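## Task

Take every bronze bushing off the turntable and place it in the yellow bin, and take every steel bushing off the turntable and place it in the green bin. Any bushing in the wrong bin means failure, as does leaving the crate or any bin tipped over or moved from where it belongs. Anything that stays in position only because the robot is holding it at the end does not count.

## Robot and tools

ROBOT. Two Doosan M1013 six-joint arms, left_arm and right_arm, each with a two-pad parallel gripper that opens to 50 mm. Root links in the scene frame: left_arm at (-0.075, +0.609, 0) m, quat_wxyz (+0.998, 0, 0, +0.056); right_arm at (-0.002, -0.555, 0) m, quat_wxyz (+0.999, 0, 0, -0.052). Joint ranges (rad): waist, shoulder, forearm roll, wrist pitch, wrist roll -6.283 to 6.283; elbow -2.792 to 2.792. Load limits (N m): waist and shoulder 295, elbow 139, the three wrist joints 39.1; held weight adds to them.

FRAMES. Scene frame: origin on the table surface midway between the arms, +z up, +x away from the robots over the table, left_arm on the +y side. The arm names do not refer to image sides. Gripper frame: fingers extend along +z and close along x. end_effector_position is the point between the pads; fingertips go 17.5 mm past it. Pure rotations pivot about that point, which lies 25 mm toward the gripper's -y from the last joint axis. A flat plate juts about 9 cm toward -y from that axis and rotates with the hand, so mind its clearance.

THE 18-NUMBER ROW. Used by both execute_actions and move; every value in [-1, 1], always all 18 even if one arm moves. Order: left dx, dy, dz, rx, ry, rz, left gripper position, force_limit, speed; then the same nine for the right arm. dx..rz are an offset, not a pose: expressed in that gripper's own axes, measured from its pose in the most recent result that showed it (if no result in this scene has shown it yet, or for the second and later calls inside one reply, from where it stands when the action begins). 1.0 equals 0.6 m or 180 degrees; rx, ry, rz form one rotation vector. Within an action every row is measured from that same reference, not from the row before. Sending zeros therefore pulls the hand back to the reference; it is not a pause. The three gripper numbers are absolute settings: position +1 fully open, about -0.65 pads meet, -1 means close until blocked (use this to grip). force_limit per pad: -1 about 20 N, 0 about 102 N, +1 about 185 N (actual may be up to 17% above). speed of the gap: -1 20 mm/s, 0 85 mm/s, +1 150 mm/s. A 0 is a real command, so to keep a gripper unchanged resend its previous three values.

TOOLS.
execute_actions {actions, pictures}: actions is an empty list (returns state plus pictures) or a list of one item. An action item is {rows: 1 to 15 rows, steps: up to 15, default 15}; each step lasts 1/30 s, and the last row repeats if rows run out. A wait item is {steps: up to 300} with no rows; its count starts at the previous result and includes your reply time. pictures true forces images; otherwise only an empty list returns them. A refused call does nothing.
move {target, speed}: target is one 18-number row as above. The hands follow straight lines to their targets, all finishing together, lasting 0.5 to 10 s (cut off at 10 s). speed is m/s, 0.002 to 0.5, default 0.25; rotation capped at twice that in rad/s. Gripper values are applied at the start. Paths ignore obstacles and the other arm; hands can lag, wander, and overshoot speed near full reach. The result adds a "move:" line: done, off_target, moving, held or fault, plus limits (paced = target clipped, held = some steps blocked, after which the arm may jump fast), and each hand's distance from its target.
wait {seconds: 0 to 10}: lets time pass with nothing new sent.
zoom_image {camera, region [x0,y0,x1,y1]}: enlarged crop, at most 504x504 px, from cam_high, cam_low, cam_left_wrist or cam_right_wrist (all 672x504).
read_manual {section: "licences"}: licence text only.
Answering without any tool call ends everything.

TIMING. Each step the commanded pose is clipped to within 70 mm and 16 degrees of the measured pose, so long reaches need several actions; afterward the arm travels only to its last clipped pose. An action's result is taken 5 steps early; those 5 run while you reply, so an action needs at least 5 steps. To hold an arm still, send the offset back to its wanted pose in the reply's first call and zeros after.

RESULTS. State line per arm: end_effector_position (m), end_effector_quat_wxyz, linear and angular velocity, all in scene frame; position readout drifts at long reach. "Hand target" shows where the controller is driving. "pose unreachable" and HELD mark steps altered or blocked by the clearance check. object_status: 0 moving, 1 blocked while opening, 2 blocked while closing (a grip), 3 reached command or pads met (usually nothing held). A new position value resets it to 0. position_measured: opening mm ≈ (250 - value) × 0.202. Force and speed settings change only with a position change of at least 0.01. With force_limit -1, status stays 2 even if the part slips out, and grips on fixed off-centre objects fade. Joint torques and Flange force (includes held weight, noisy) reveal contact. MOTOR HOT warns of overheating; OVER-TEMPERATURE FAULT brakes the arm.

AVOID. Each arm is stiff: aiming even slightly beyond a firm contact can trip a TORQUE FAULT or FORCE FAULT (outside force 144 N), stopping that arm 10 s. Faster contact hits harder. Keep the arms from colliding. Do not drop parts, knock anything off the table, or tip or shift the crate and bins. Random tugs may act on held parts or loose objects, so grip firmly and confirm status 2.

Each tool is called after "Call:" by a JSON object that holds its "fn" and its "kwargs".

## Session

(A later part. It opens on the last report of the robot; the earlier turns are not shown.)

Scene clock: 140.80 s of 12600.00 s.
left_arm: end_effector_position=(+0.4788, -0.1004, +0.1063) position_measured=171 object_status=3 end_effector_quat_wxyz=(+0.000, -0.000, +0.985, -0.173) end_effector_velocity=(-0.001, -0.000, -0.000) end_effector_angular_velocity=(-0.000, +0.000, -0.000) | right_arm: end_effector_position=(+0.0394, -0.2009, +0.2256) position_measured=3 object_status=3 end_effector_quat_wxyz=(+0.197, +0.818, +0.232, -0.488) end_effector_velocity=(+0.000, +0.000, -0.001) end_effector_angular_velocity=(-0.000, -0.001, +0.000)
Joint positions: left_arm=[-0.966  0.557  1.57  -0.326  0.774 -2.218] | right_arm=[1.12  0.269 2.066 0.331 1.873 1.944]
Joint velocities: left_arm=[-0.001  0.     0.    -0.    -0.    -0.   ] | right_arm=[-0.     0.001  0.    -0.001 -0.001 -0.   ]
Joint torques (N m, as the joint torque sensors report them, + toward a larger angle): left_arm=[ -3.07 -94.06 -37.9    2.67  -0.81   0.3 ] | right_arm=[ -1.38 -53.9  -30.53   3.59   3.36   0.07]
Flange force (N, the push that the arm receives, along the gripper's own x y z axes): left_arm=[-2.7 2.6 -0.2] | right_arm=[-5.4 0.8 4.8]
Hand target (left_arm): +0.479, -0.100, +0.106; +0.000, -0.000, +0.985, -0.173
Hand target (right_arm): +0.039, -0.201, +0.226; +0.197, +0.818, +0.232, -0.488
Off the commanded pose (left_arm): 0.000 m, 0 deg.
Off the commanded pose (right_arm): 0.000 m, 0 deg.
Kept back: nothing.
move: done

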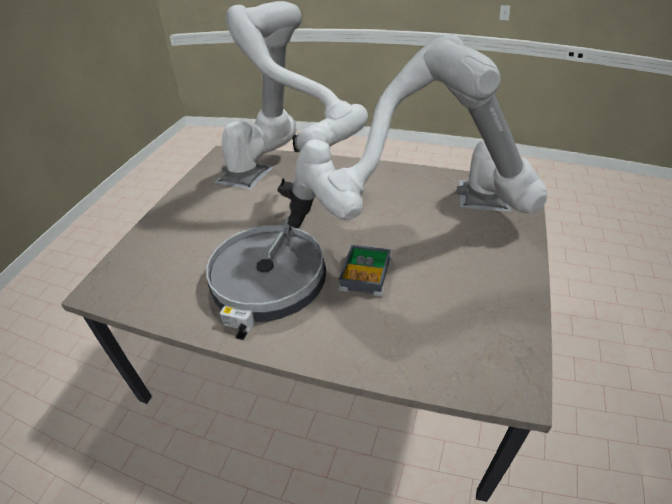

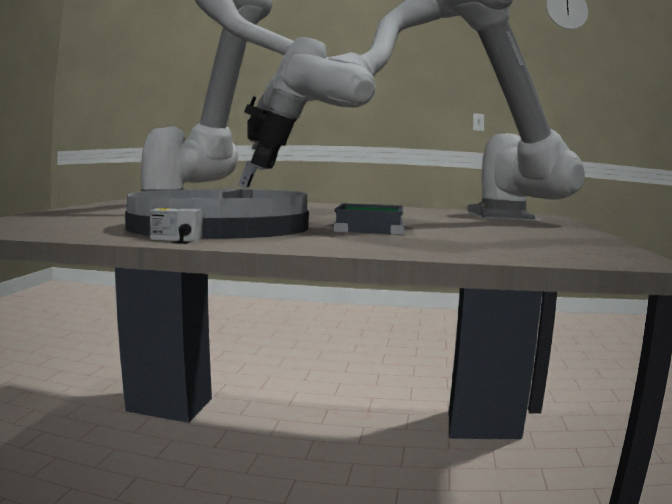

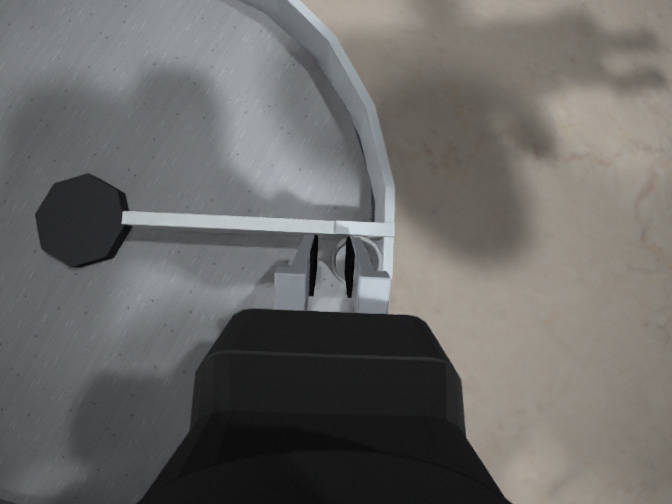

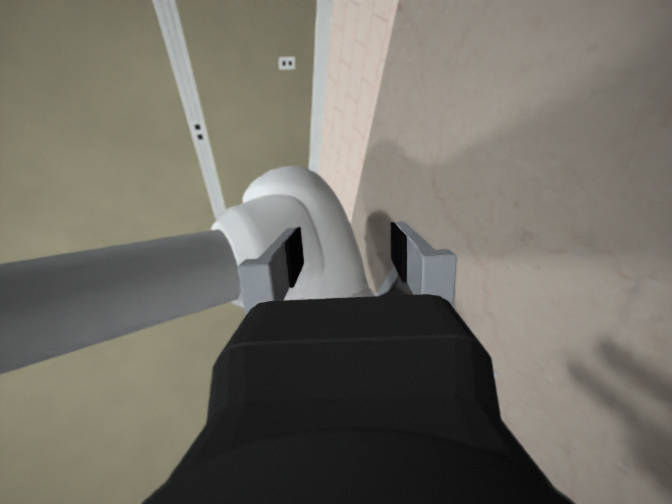

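Call:
{"fn": "move", "kwargs": {"target": [0.003,0.00755,0.01588,0,0,0,-0.122,-0.6,-0.5, 0,0,0,0,0,0,1,0,0], "speed": 0.03}}

Call:
{"fn": "move", "kwargs": {"target": [-0.0117,0.0172,-0.00627,0,0,0,-0.122,-0.6,-0.5, 0,0,0,0,0,0,1,0,0], "speed": 0.03}}

Call:
{"fn": "zoom_image", "kwargs": {"camera": "cam_left_wrist", "region": [270, 200, 450, 310]}}

Scene clock: 142.67 s of 12600.00 s.
left_arm: end_effector_position=(+0.4770, -0.0994, +0.0958) position_measured=171 object_status=3 end_effector_quat_wxyz=(+0.000, -0.000, +0.985, -0.173) end_effector_velocity=(-0.000, -0.000, +0.001) end_effector_angular_velocity=(-0.001, -0.001, -0.001) | right_arm: end_effector_position=(+0.0394, -0.2009, +0.2256) position_measured=3 object_status=3 end_effector_quat_wxyz=(+0.197, +0.818, +0.232, -0.488) end_effector_velocity=(-0.000, +0.000, +0.000) end_effector_angular_velocity=(+0.001, -0.000, -0.001)
Joint positions: left_arm=[-0.967  0.564  1.581 -0.332  0.757 -2.211] | right_arm=[1.12  0.269 2.066 0.331 1.873 1.944]
Joint velocities: left_arm=[-0.    -0.001  0.    -0.001 -0.001  0.001] | right_arm=[-0.    -0.     0.     0.001 -0.001  0.   ]
Joint torques (N m, as the joint torque sensors report them, + toward a larger angle): left_arm=[ -1.79 -93.86 -37.49   2.56  -0.62   0.2 ] | right_arm=[ -1.46 -53.46 -30.27   3.37   3.39  -0.21]
Flange force (N, the push that the arm receives, along the gripper's own x y z axes): left_arm=[-1.0 1.8 -0.4] | right_arm=[-7.2 0.2 4.8]
Hand target (left_arm): +0.477, -0.099, +0.096; +0.000, -0.000, +0.985, -0.173
Hand target (right_arm): +0.039, -0.201, +0.226; +0.197, +0.818, +0.232, -0.488
Off the commanded pose (left_arm): 0.000 m, 0 deg.
Off the commanded pose (right_arm): 0.000 m, 0 deg.
Kept back: nothing.
move: done

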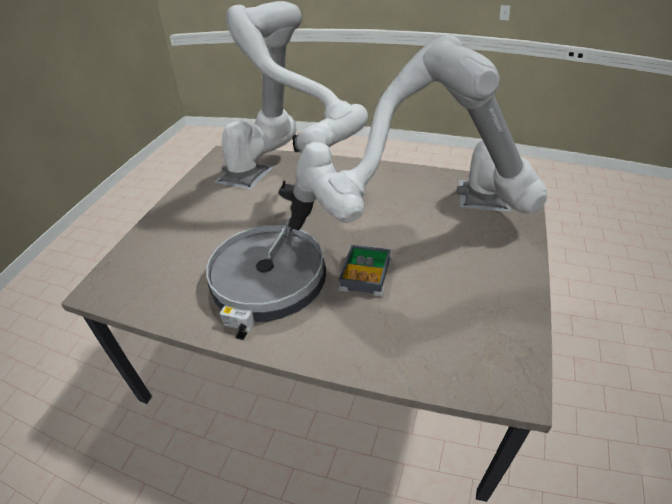

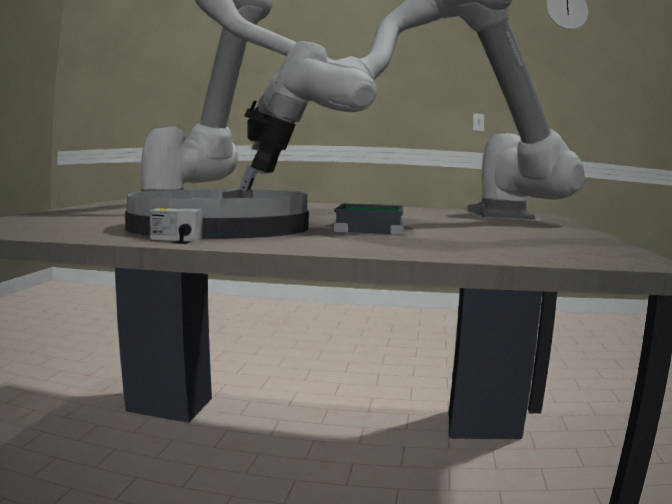

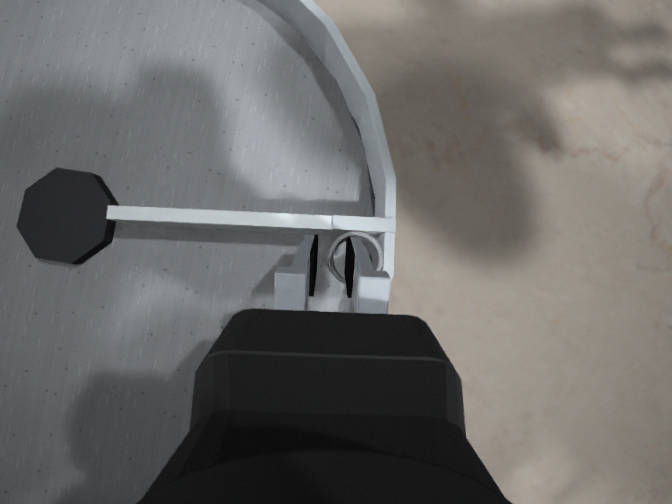

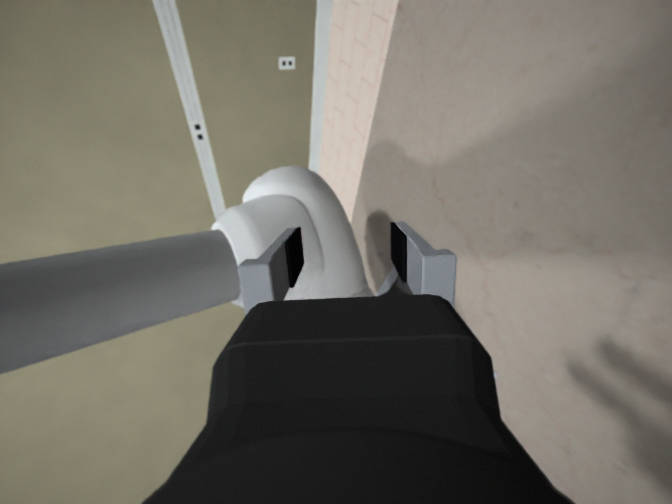

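Scene clock: 143.40 s of 12600.00 s.
left_arm: end_effector_position=(+0.4841, -0.0884, +0.0958) position_measured=171 object_status=3 end_effector_quat_wxyz=(+0.000, -0.000, +0.985, -0.173) end_effector_velocity=(-0.001, +0.000, -0.001) end_effector_angular_velocity=(+0.001, +0.001, -0.001) | right_arm: end_effector_position=(+0.0394, -0.2009, +0.2256) position_measured=3 object_status=3 end_effector_quat_wxyz=(+0.197, +0.818, +0.232, -0.488) end_effector_velocity=(+0.000, +0.000, -0.000) end_effector_angular_velocity=(-0.001, -0.000, +0.000)
Joint positions: left_arm=[-0.951  0.559  1.588 -0.338  0.758 -2.191] | right_arm=[1.12  0.269 2.066 0.331 1.873 1.944]
Joint velocities: left_arm=[-0.     0.001  0.001 -0.     0.     0.   ] | right_arm=[ 0.     0.001  0.    -0.001 -0.001  0.   ]
Joint torques (N m, as the joint torque sensors report them, + toward a larger angle): left_arm=[ -2.79 -94.51 -37.17   2.66  -0.69   0.36] | right_arm=[  0.41 -53.32 -30.13   3.48   3.12   0.01]
Flange force (N, the push that the arm receives, along the gripper's own x y z axes): left_arm=[-3.0 1.4 0.8] | right_arm=[-6.9 3.8 3.3]
Hand target (left_arm): +0.484, -0.088, +0.096; +0.000, -0.000, +0.985, -0.173
Hand target (right_arm): +0.039, -0.201, +0.226; +0.197, +0.818, +0.232, -0.488
Off the commanded pose (left_arm): 0.000 m, 0 deg.
Off the commanded pose (right_arm): 0.000 m, 0 deg.
Kept back: nothing.
move: done

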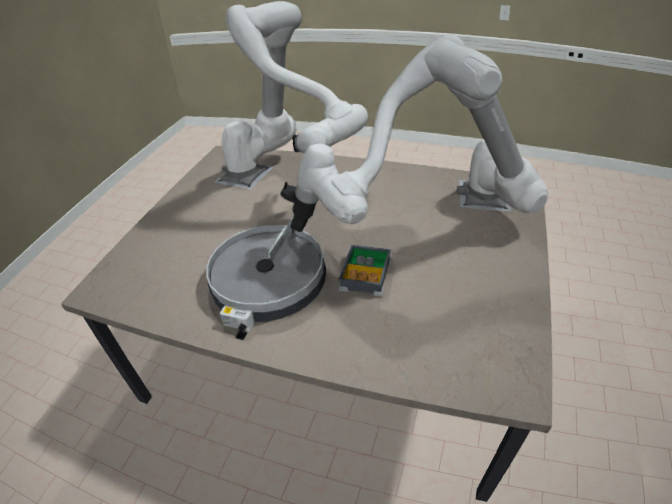

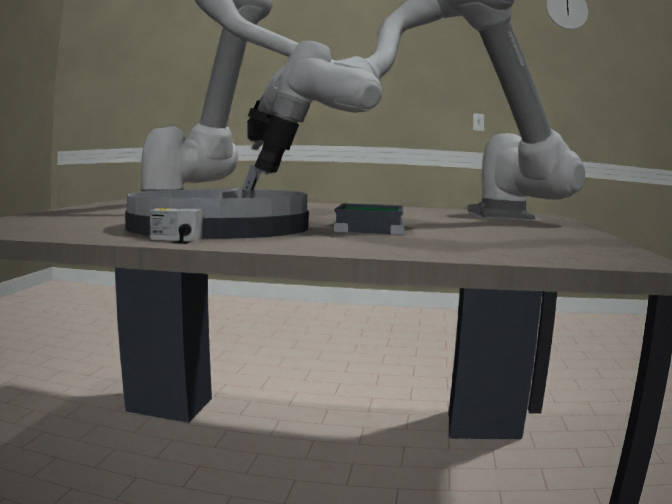

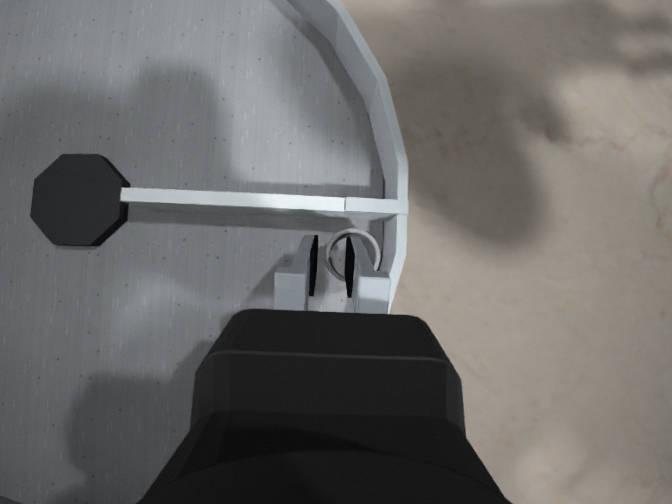

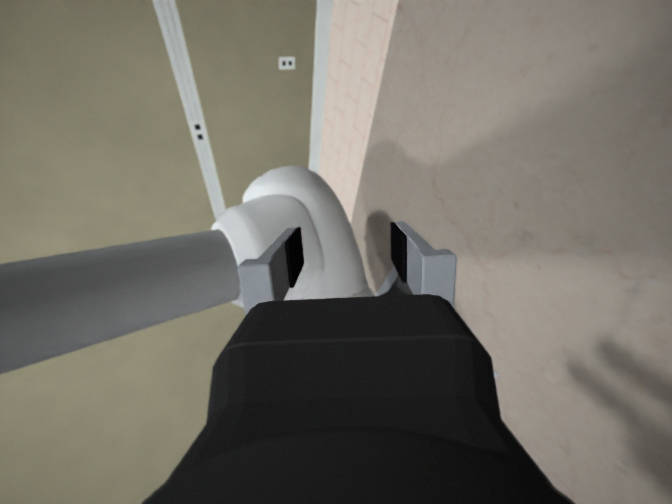

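Region (270, 200, 450, 310) of cam_left_wrist's 672x504 image, scaled by 2.800, with more detail than that image has.

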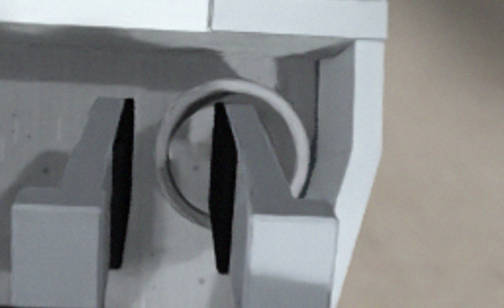

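Call:
{"fn": "move", "kwargs": {"target": [0,0.0079,0.0217,-0.1111,0,0,-0.122,-0.6,-0.5, 0,0,0,0,0,0,1,0,0], "speed": 0.25}}

Call:
{"fn": "execute_actions", "kwargs": {"actions": [{"rows": [[0,0,0,0,0,0,-1,-0.6,-0.5, 0,0,0,0,0,0,1,0,0]], "steps": 14}], "pictures": true}}

Scene clock: 144.70 s of 12600.00 s.
left_arm: end_effector_position=(+0.4842, -0.0883, +0.0820) position_measured=171 object_status=3 end_effector_quat_wxyz=(+0.000, -0.000, +1.000, +0.000) end_effector_velocity=(-0.001, -0.002, -0.000) end_effector_angular_velocity=(+0.001, +0.000, -0.002) | right_arm: end_effector_position=(+0.0394, -0.2009, +0.2256) position_measured=3 object_status=3 end_effector_quat_wxyz=(+0.197, +0.818, +0.232, -0.488) end_effector_velocity=(-0.000, +0.001, -0.000) end_effector_angular_velocity=(-0.000, +0.002, -0.001)
Joint positions: left_arm=[-1.029  0.655  1.395  0.001  1.091 -2.489] | right_arm=[1.12  0.269 2.066 0.331 1.873 1.944]
Joint velocities: left_arm=[-0.003  0.001 -0.002  0.001  0.002 -0.   ] | right_arm=[ 0.     0.001 -0.     0.002 -0.    -0.   ]
Joint torques (N m, as the joint torque sensors report them, + toward a larger angle): left_arm=[  -1.43 -103.53  -39.85    3.59   -0.21    0.18] | right_arm=[ -0.28 -53.09 -29.84   3.57   3.4    0.04]
Flange force (N, the push that the arm receives, along the gripper's own x y z axes): left_arm=[0.2 2.2 0.9] | right_arm=[-6.2 2.4 3.4]
Hand target (left_arm): +0.484, -0.088, +0.082; +0.000, -0.000, +1.000, +0.000
Hand target (right_arm): +0.039, -0.201, +0.226; +0.197, +0.818, +0.232, -0.488
Off the commanded pose (left_arm): 0.000 m, 0 deg.
Off the commanded pose (right_arm): 0.000 m, 0 deg.
Kept back: nothing.
move: done

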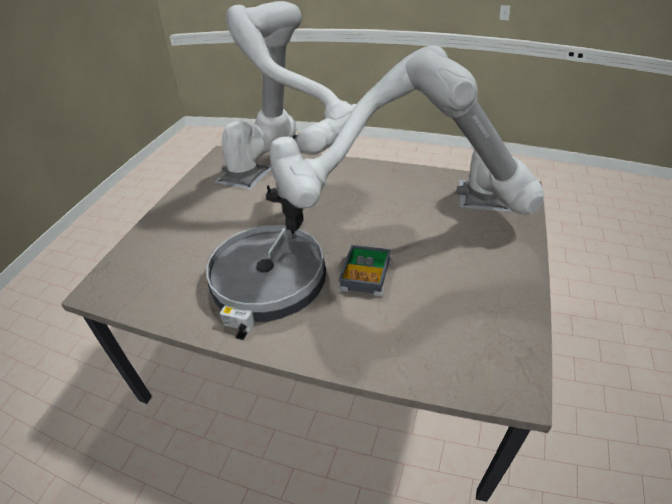

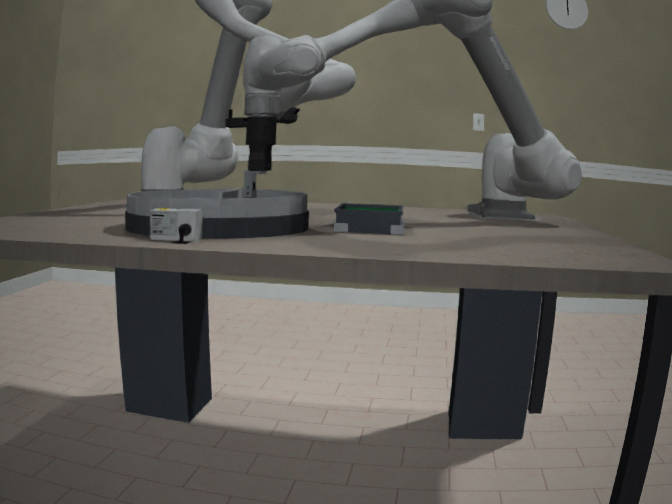

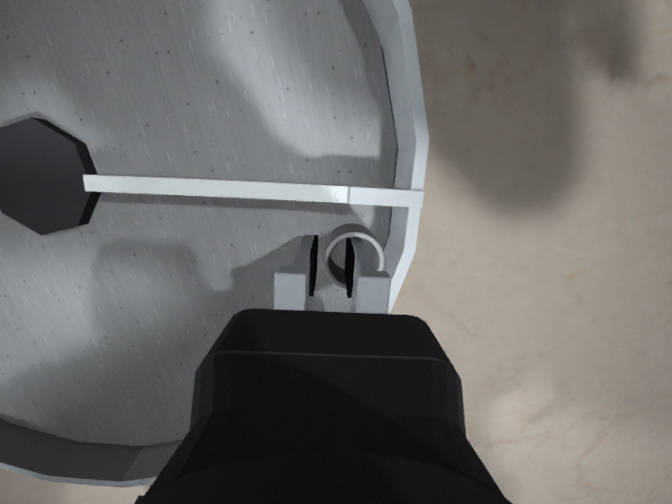

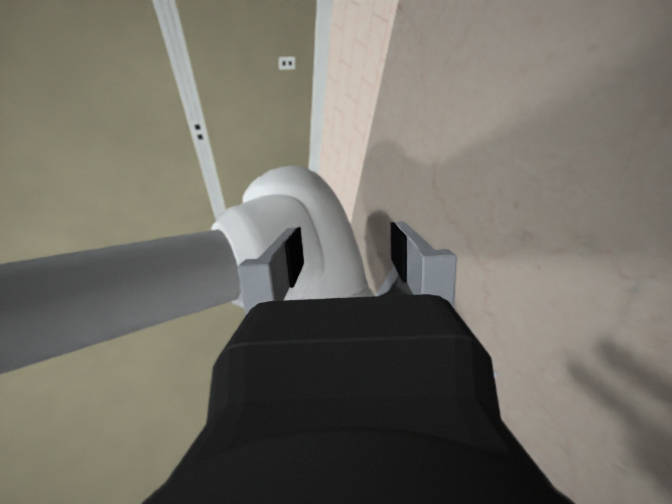

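Scene clock: 145.00 s of 12600.00 s.
left_arm: end_effector_position=(+0.4842, -0.0883, +0.0820) position_measured=211 object_status=0 end_effector_quat_wxyz=(+0.000, -0.000, +1.000, +0.000) end_effector_velocity=(+0.000, +0.000, -0.000) end_effector_angular_velocity=(+0.000, +0.000, +0.001) | right_arm: end_effector_position=(+0.0394, -0.2009, +0.2256) position_measured=3 object_status=3 end_effector_quat_wxyz=(+0.197, +0.818, +0.232, -0.488) end_effector_velocity=(-0.000, -0.000, +0.000) end_effector_angular_velocity=(+0.001, -0.001, +0.000)
Joint positions: left_arm=[-1.029  0.655  1.395  0.001  1.091 -2.489] | right_arm=[1.12  0.269 2.066 0.331 1.873 1.944]
Joint velocities: left_arm=[ 0.     0.     0.    -0.     0.    -0.001] | right_arm=[ 0.    -0.001 -0.    -0.     0.     0.   ]
Joint torques (N m, as the joint torque sensors report them, + toward a larger angle): left_arm=[  -2.42 -104.47  -39.69    3.43   -0.21    0.1 ] | right_arm=[ -0.46 -52.37 -30.46   3.62   3.42   0.05]
Flange force (N, the push that the arm receives, along the gripper's own x y z axes): left_arm=[-2.1 1.8 1.5] | right_arm=[-8.7 3.5 5.2]
Steps of this call (steps 1 to 9: the first 9 steps of this action). Readings (end_effector_position | what the end effector reports):
1: left_arm (+0.4842, -0.0883, +0.0820) | right_arm (+0.0394, -0.2009, +0.2256) | left_arm position_measured=175 object_status=0 | right_arm position_measured=3 object_status=3
2: left_arm (+0.4842, -0.0883, +0.0820) | right_arm (+0.0394, -0.2009, +0.2256) | left_arm position_measured=183 object_status=0 | right_arm position_measured=3 object_status=3
4: left_arm (+0.4842, -0.0883, +0.0820) | right_arm (+0.0394, -0.2009, +0.2256) | left_arm position_measured=201 object_status=0 | right_arm position_measured=3 object_status=3
8: left_arm (+0.4842, -0.0883, +0.0820) | right_arm (+0.0394, -0.2009, +0.2256) | left_arm position_measured=211 object_status=0 | right_arm position_measured=3 object_status=3
9: the state above

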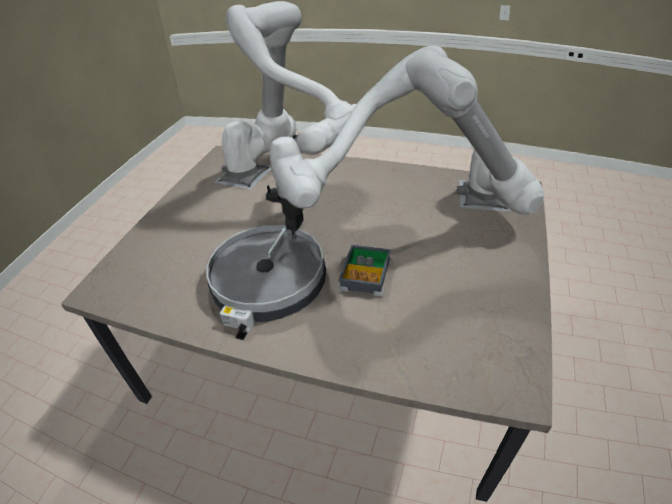

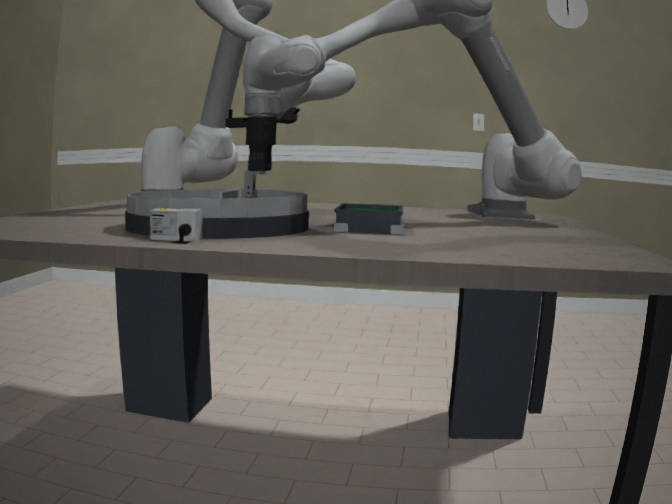

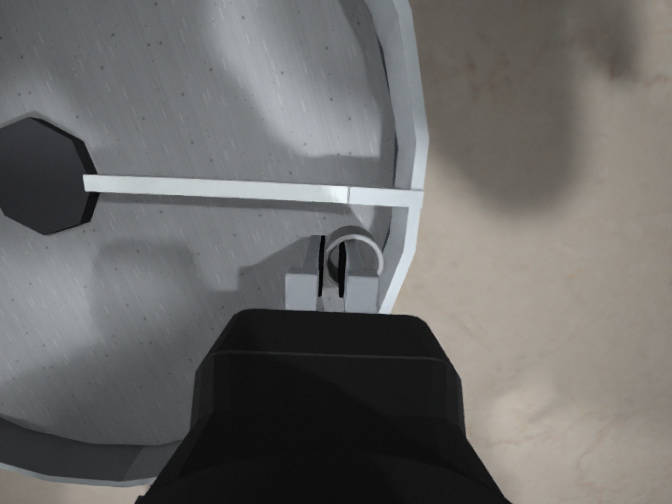

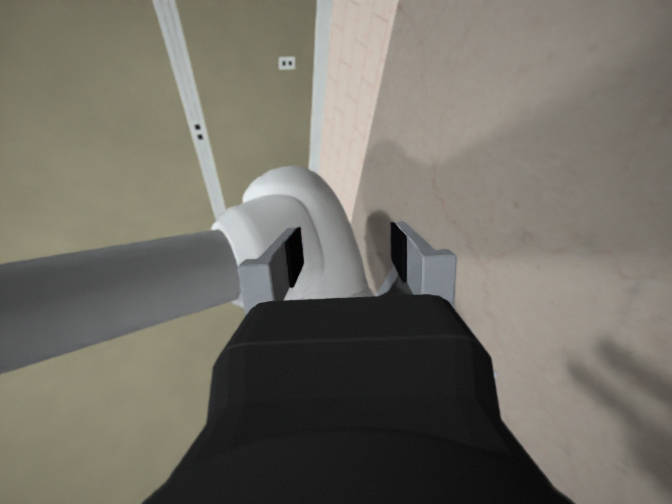

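Call:
{"fn": "move", "kwargs": {"target": [-0.0067,0,-0.0767,0,0,0,-1,-0.6,-0.5, 0,0,0,0,0,0,1,0,0], "speed": 0.15}}

Call:
{"fn": "move", "kwargs": {"target": [-0.045,0.5722,0.0467,0,0,0,-1,-0.6,-0.5, 0,0,0,0,0,0,1,0,0], "speed": 0.3}}

Scene clock: 146.20 s of 12600.00 s.
left_arm: end_effector_position=(+0.4882, -0.0883, +0.1280) position_measured=211 object_status=2 end_effector_quat_wxyz=(+0.000, -0.000, +1.000, +0.000) end_effector_velocity=(+0.001, -0.000, +0.001) end_effector_angular_velocity=(-0.001, -0.001, +0.000) | right_arm: end_effector_position=(+0.0394, -0.2009, +0.2256) position_measured=3 object_status=3 end_effector_quat_wxyz=(+0.197, +0.818, +0.232, -0.488) end_effector_velocity=(+0.000, -0.000, +0.001) end_effector_angular_velocity=(+0.002, -0.002, +0.001)
Joint positions: left_arm=[-1.026  0.626  1.354  0.001  1.161 -2.486] | right_arm=[1.12  0.269 2.066 0.331 1.873 1.944]
Joint velocities: left_arm=[ 0.001 -0.    -0.002  0.     0.     0.   ] | right_arm=[ 0.    -0.002 -0.    -0.001  0.    -0.   ]
Joint torques (N m, as the joint torque sensors report them, + toward a larger angle): left_arm=[  -1.7  -103.91  -41.56    3.63   -0.02    0.21] | right_arm=[ -1.2  -54.46 -30.47   3.56   3.49   0.03]
Flange force (N, the push that the arm receives, along the gripper's own x y z axes): left_arm=[-0.9 1.7 2.5] | right_arm=[-5.6 0.8 4.7]
Hand target (left_arm): +0.488, -0.088, +0.128; +0.000, -0.000, +1.000, +0.000
Hand target (right_arm): +0.039, -0.201, +0.226; +0.197, +0.818, +0.232, -0.488
Off your previous action's commanded pose (left_arm): 0.000 m, 0 deg at its last step (step 5 of this call).
Off your previous action's commanded pose (right_arm): 0.000 m, 0 deg at its last step (step 5 of this call).
Off the commanded pose (left_arm): 0.000 m, 0 deg.
Off the commanded pose (right_arm): 0.000 m, 0 deg.
Kept back: nothing.
move: done

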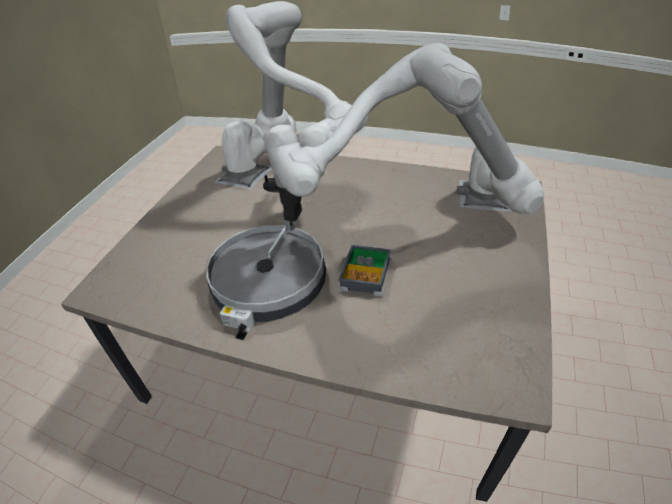

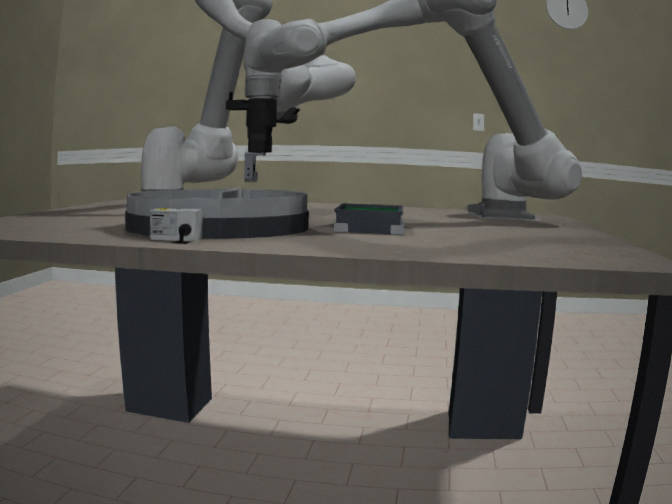

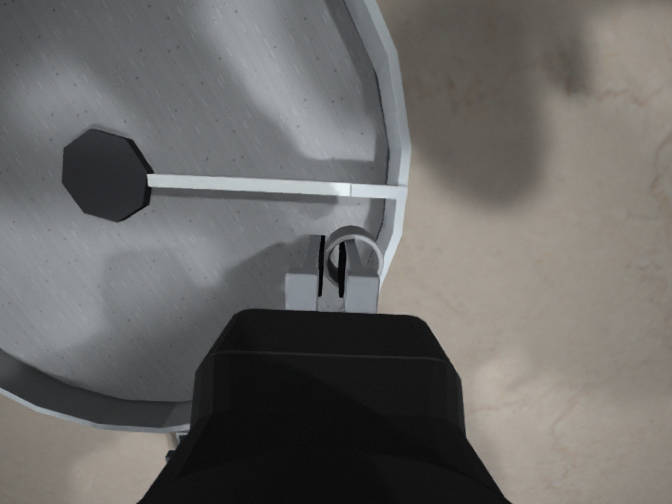

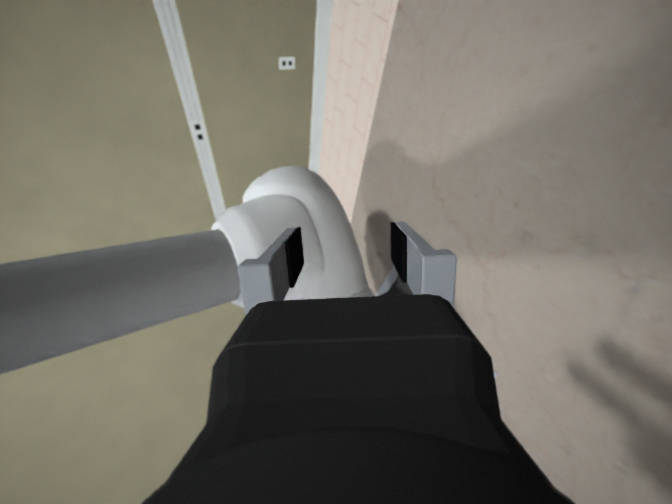

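Scene clock: 147.80 s of 12600.00 s.
left_arm: end_effector_position=(+0.5152, +0.2550, +0.1000) position_measured=211 object_status=2 end_effector_quat_wxyz=(+0.000, -0.000, +1.000, +0.000) end_effector_velocity=(+0.000, +0.001, -0.001) end_effector_angular_velocity=(+0.001, +0.001, +0.001) | right_arm: end_effector_position=(+0.0394, -0.2009, +0.2256) position_measured=3 object_status=3 end_effector_quat_wxyz=(+0.197, +0.818, +0.232, -0.488) end_effector_velocity=(+0.000, -0.000, +0.000) end_effector_angular_velocity=(-0.000, +0.000, +0.000)
Joint positions: left_arm=[-0.673  0.365  1.831  0.001  0.945 -2.133] | right_arm=[1.12  0.269 2.066 0.331 1.873 1.944]
Joint velocities: left_arm=[ 0.002  0.     0.001 -0.    -0.     0.001] | right_arm=[-0.    -0.     0.    -0.     0.001  0.   ]
Joint torques (N m, as the joint torque sensors report them, + toward a larger angle): left_arm=[ -2.87 -75.27 -37.03   3.05  -0.07   0.35] | right_arm=[ -1.54 -53.77 -30.35   3.83   3.5   -0.09]
Flange force (N, the push that the arm receives, along the gripper's own x y z axes): left_arm=[-1.9 3.4 3.4] | right_arm=[-6.0 0.7 4.8]
Hand target (left_arm): +0.515, +0.255, +0.100; +0.000, -0.000, +1.000, +0.000
Hand target (right_arm): +0.039, -0.201, +0.226; +0.197, +0.818, +0.232, -0.488
Off the commanded pose (left_arm): 0.000 m, 0 deg.
Off the commanded pose (right_arm): 0.000 m, 0 deg.
Kept back: nothing.
move: done

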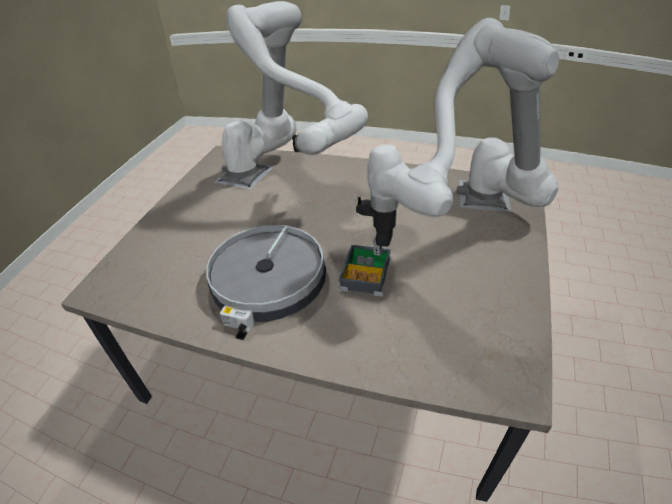

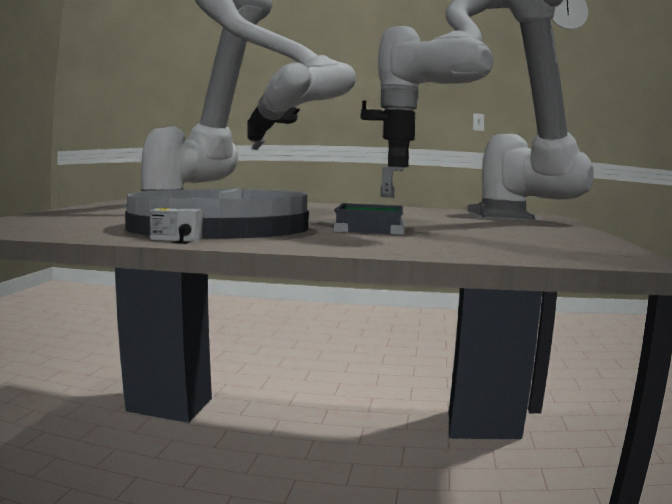

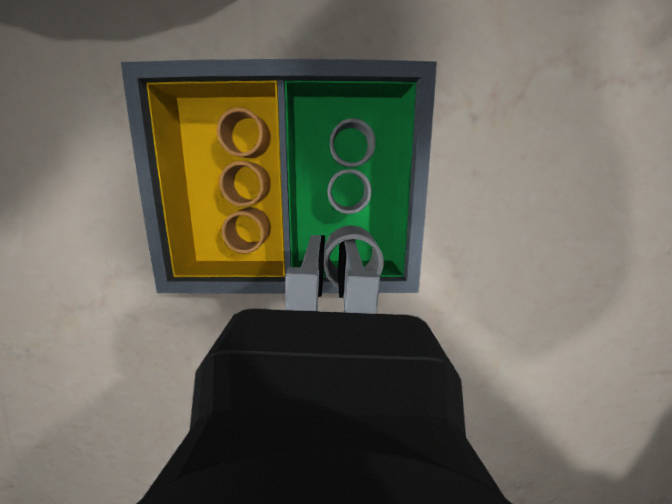

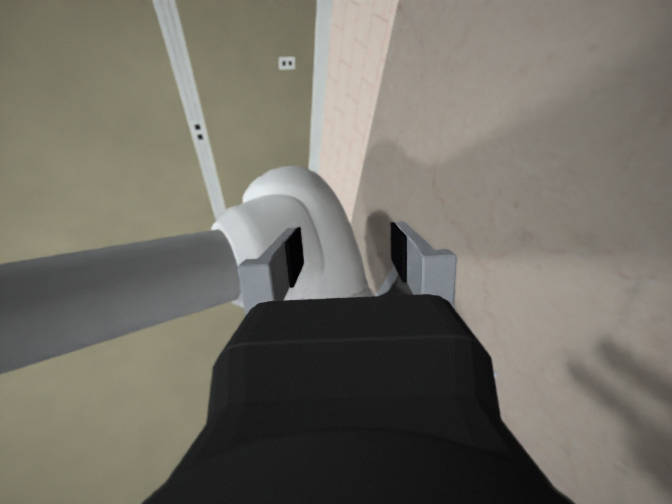

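Call:
{"fn": "move", "kwargs": {"target": [0,0.0017,0.1067,0,0,0,-1,-0.6,-0.5, 0,0,0,0,0,0,1,0,0], "speed": 0.1}}

Call:
{"fn": "execute_actions", "kwargs": {"actions": [{"rows": [[0,0,0,0,0,0,-0.221,-0.6,-0.5, 0,0,0,0,0,0,1,0,0]], "steps": 10}]}}

Call:
{"fn": "move", "kwargs": {"target": [0,0,-0.09,0,0,0,-0.221,-0.6,-0.5, 0,0,0,0,0,0,1,0,0], "speed": 0.15}}

Scene clock: 149.00 s of 12600.00 s.
left_arm: end_effector_position=(+0.5153, +0.2560, +0.0360) position_measured=211 object_status=2 end_effector_quat_wxyz=(+0.000, -0.000, +1.000, +0.000) end_effector_velocity=(+0.000, +0.000, -0.001) end_effector_angular_velocity=(+0.000, +0.000, +0.001) | right_arm: end_effector_position=(+0.0394, -0.2009, +0.2256) position_measured=3 object_status=3 end_effector_quat_wxyz=(+0.197, +0.818, +0.232, -0.488) end_effector_velocity=(+0.000, -0.000, -0.000) end_effector_angular_velocity=(-0.002, +0.001, +0.000)
Joint positions: left_arm=[-0.671  0.433  1.875  0.001  0.834 -2.132] | right_arm=[1.12  0.269 2.066 0.331 1.873 1.944]
Joint velocities: left_arm=[ 0.     0.001 -0.     0.    -0.001 -0.001] | right_arm=[-0.     0.002  0.    -0.001  0.001  0.   ]
Joint torques (N m, as the joint torque sensors report them, + toward a larger angle): left_arm=[ -2.86 -77.51 -32.87   2.91  -0.13   0.27] | right_arm=[ -0.45 -53.79 -30.55   3.57   3.25  -0.03]
Flange force (N, the push that the arm receives, along the gripper's own x y z axes): left_arm=[-2.2 3.2 1.2] | right_arm=[-5.8 2.4 4.3]
Hand target (left_arm): +0.515, +0.256, +0.036; +0.000, -0.000, +1.000, +0.000
Hand target (right_arm): +0.039, -0.201, +0.226; +0.197, +0.818, +0.232, -0.488
Off the commanded pose (left_arm): 0.000 m, 0 deg.
Off the commanded pose (right_arm): 0.000 m, 0 deg.
Kept back: nothing.
move: done

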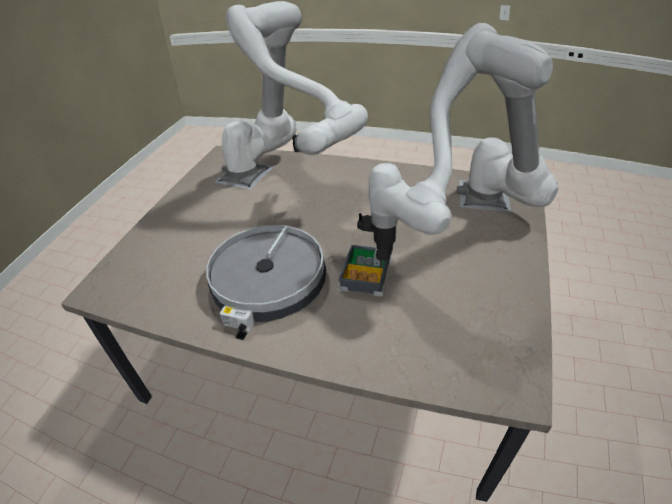

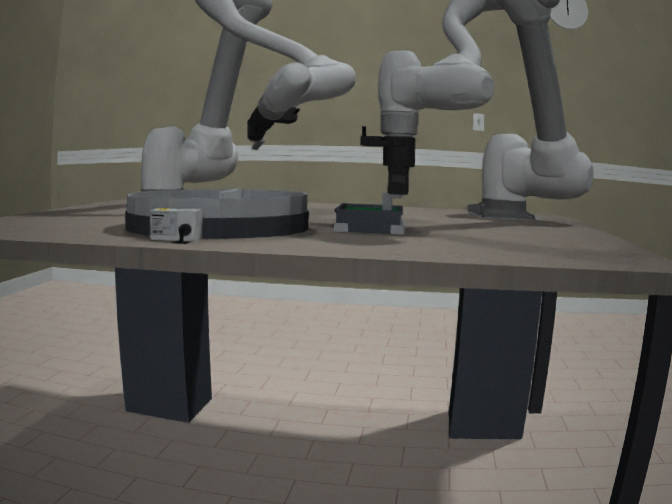

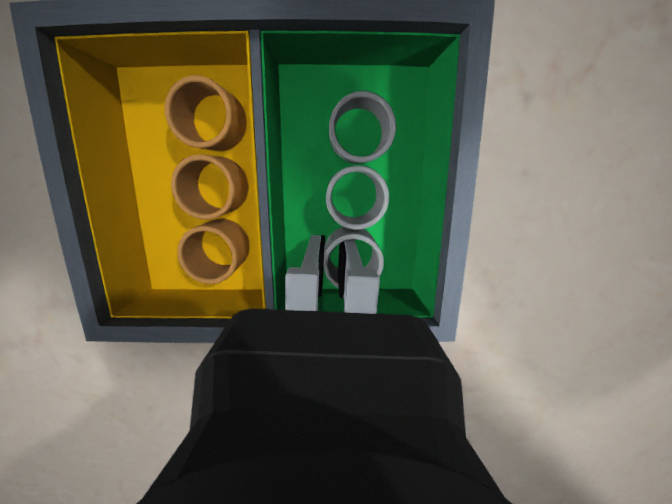

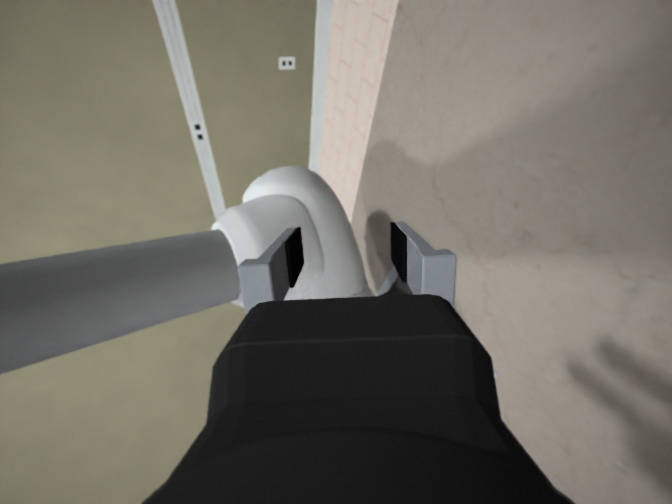

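Scene clock: 149.17 s of 12600.00 s.
left_arm: end_effector_position=(+0.5153, +0.2560, +0.0360) position_measured=186 object_status=0 end_effector_quat_wxyz=(+0.000, -0.000, +1.000, +0.000) end_effector_velocity=(-0.001, +0.000, -0.000) end_effector_angular_velocity=(+0.000, +0.001, +0.001) | right_arm: end_effector_position=(+0.0394, -0.2009, +0.2256) position_measured=3 object_status=3 end_effector_quat_wxyz=(+0.197, +0.818, +0.232, -0.488) end_effector_velocity=(-0.000, -0.000, +0.001) end_effector_angular_velocity=(+0.001, -0.001, +0.001)
Joint positions: left_arm=[-0.671  0.433  1.875  0.001  0.834 -2.132] | right_arm=[1.12  0.269 2.066 0.331 1.873 1.944]
Joint velocities: left_arm=[ 0.    -0.     0.001 -0.    -0.    -0.001] | right_arm=[ 0.    -0.002 -0.    -0.001  0.001 -0.   ]
Joint torques (N m, as the joint torque sensors report them, + toward a larger angle): left_arm=[ -4.2  -79.29 -32.73   3.06  -0.21   0.26] | right_arm=[ -1.52 -53.23 -30.63   3.69   3.14  -0.16]
Flange force (N, the push that the arm receives, along the gripper's own x y z axes): left_arm=[-5.3 3.8 2.5] | right_arm=[-9.0 1.4 5.4]
Steps of this call (steps 1 to 5: the first 5 steps of this action). Readings (end_effector_position | what the end effector reports):
1: left_arm (+0.5153, +0.2560, +0.0360) | right_arm (+0.0394, -0.2009, +0.2256) | left_arm position_measured=207 object_status=0 | right_arm position_measured=3 object_status=3
2: left_arm (+0.5153, +0.2560, +0.0360) | right_arm (+0.0394, -0.2009, +0.2256) | left_arm position_measured=198 object_status=0 | right_arm position_measured=3 object_status=3
4: left_arm (+0.5153, +0.2560, +0.0360) | right_arm (+0.0394, -0.2009, +0.2256) | left_arm position_measured=186 object_status=0 | right_arm position_measured=3 object_status=3
5: the state above

Scene clock: 150.17 s of 12600.00 s.
left_arm: end_effector_position=(+0.5152, +0.2561, +0.0900) position_measured=186 object_status=3 end_effector_quat_wxyz=(+0.000, -0.000, +1.000, +0.000) end_effector_velocity=(-0.000, +0.000, +0.000) end_effector_angular_velocity=(+0.000, +0.000, +0.001) | right_arm: end_effector_position=(+0.0394, -0.2009, +0.2256) position_measured=3 object_status=3 end_effector_quat_wxyz=(+0.197, +0.818, +0.232, -0.488) end_effector_velocity=(-0.000, -0.000, +0.000) end_effector_angular_velocity=(-0.000, +0.000, +0.000)
Joint positions: left_arm=[-0.671  0.375  1.84   0.001  0.927 -2.132] | right_arm=[1.12  0.269 2.066 0.331 1.873 1.944]
Joint velocities: left_arm=[ 0.    -0.     0.    -0.     0.001  0.   ] | right_arm=[-0.    -0.001  0.     0.     0.001  0.   ]
Joint torques (N m, as the joint torque sensors report them, + toward a larger angle): left_arm=[ -3.87 -74.41 -35.79   3.11  -0.47   0.34] | right_arm=[ -0.93 -53.64 -30.31   3.75   3.21   0.07]
Flange force (N, the push that the arm receives, along the gripper's own x y z axes): left_arm=[-2.3 4.3 0.8] | right_arm=[-7.5 2.1 4.3]
Hand target (left_arm): +0.515, +0.256, +0.090; +0.000, -0.000, +1.000, +0.000
Hand target (right_arm): +0.039, -0.201, +0.226; +0.197, +0.818, +0.232, -0.488
Off your previous action's commanded pose (left_arm): 0.000 m, 0 deg at its last step (step 5 of this call).
Off your previous action's commanded pose (right_arm): 0.000 m, 0 deg at its last step (step 5 of this call).
Off the commanded pose (left_arm): 0.000 m, 0 deg.
Off the commanded pose (right_arm): 0.000 m, 0 deg.
Kept back: nothing.
move: done

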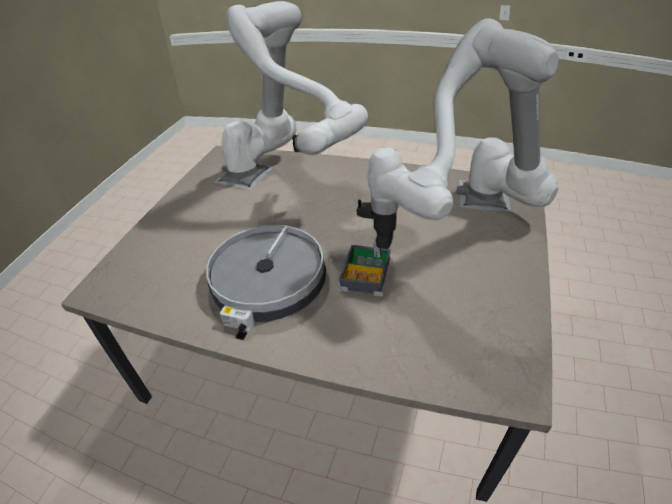

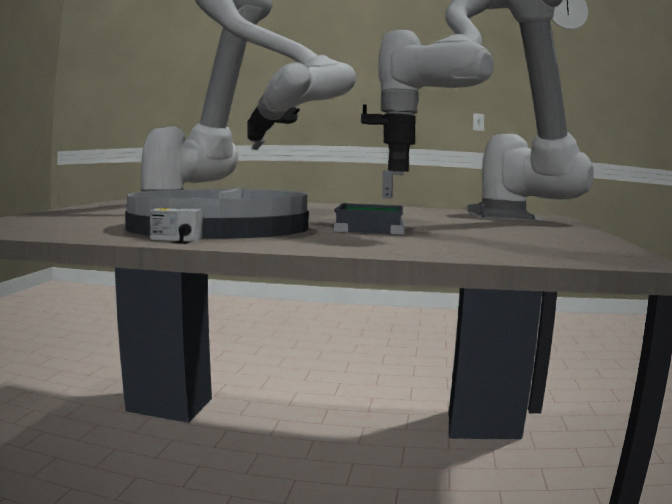

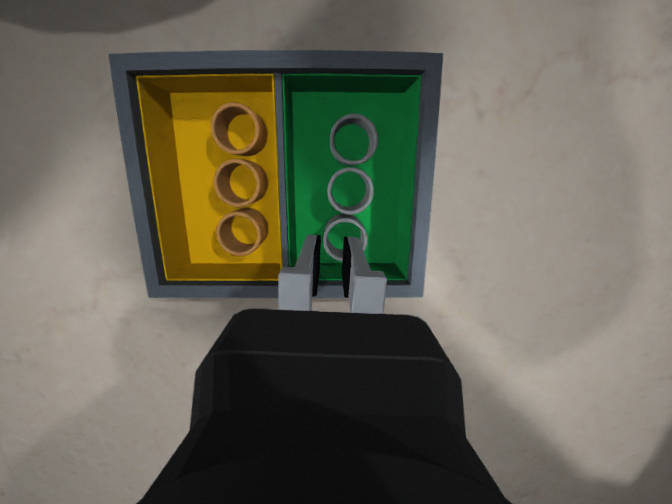

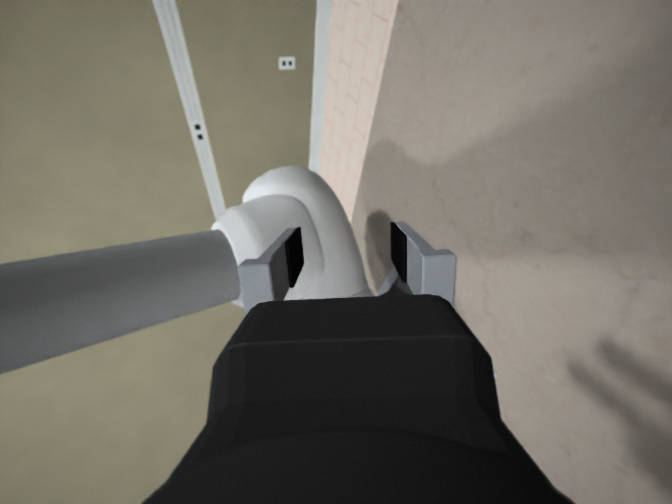

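Call:
{"fn": "zoom_image", "kwargs": {"camera": "cam_high", "region": [190, 210, 410, 340]}}

Region (190, 210, 410, 340) of cam_high's 672x504 image, scaled by 2.291, with more detail than that image has; it fills the top 298 rows of this view, and the rest is white.

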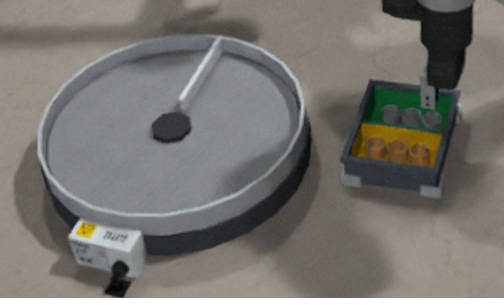

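Call:
{"fn": "finished_scene", "kwargs": {"scene": 1}}

The scene is finished: the task was done.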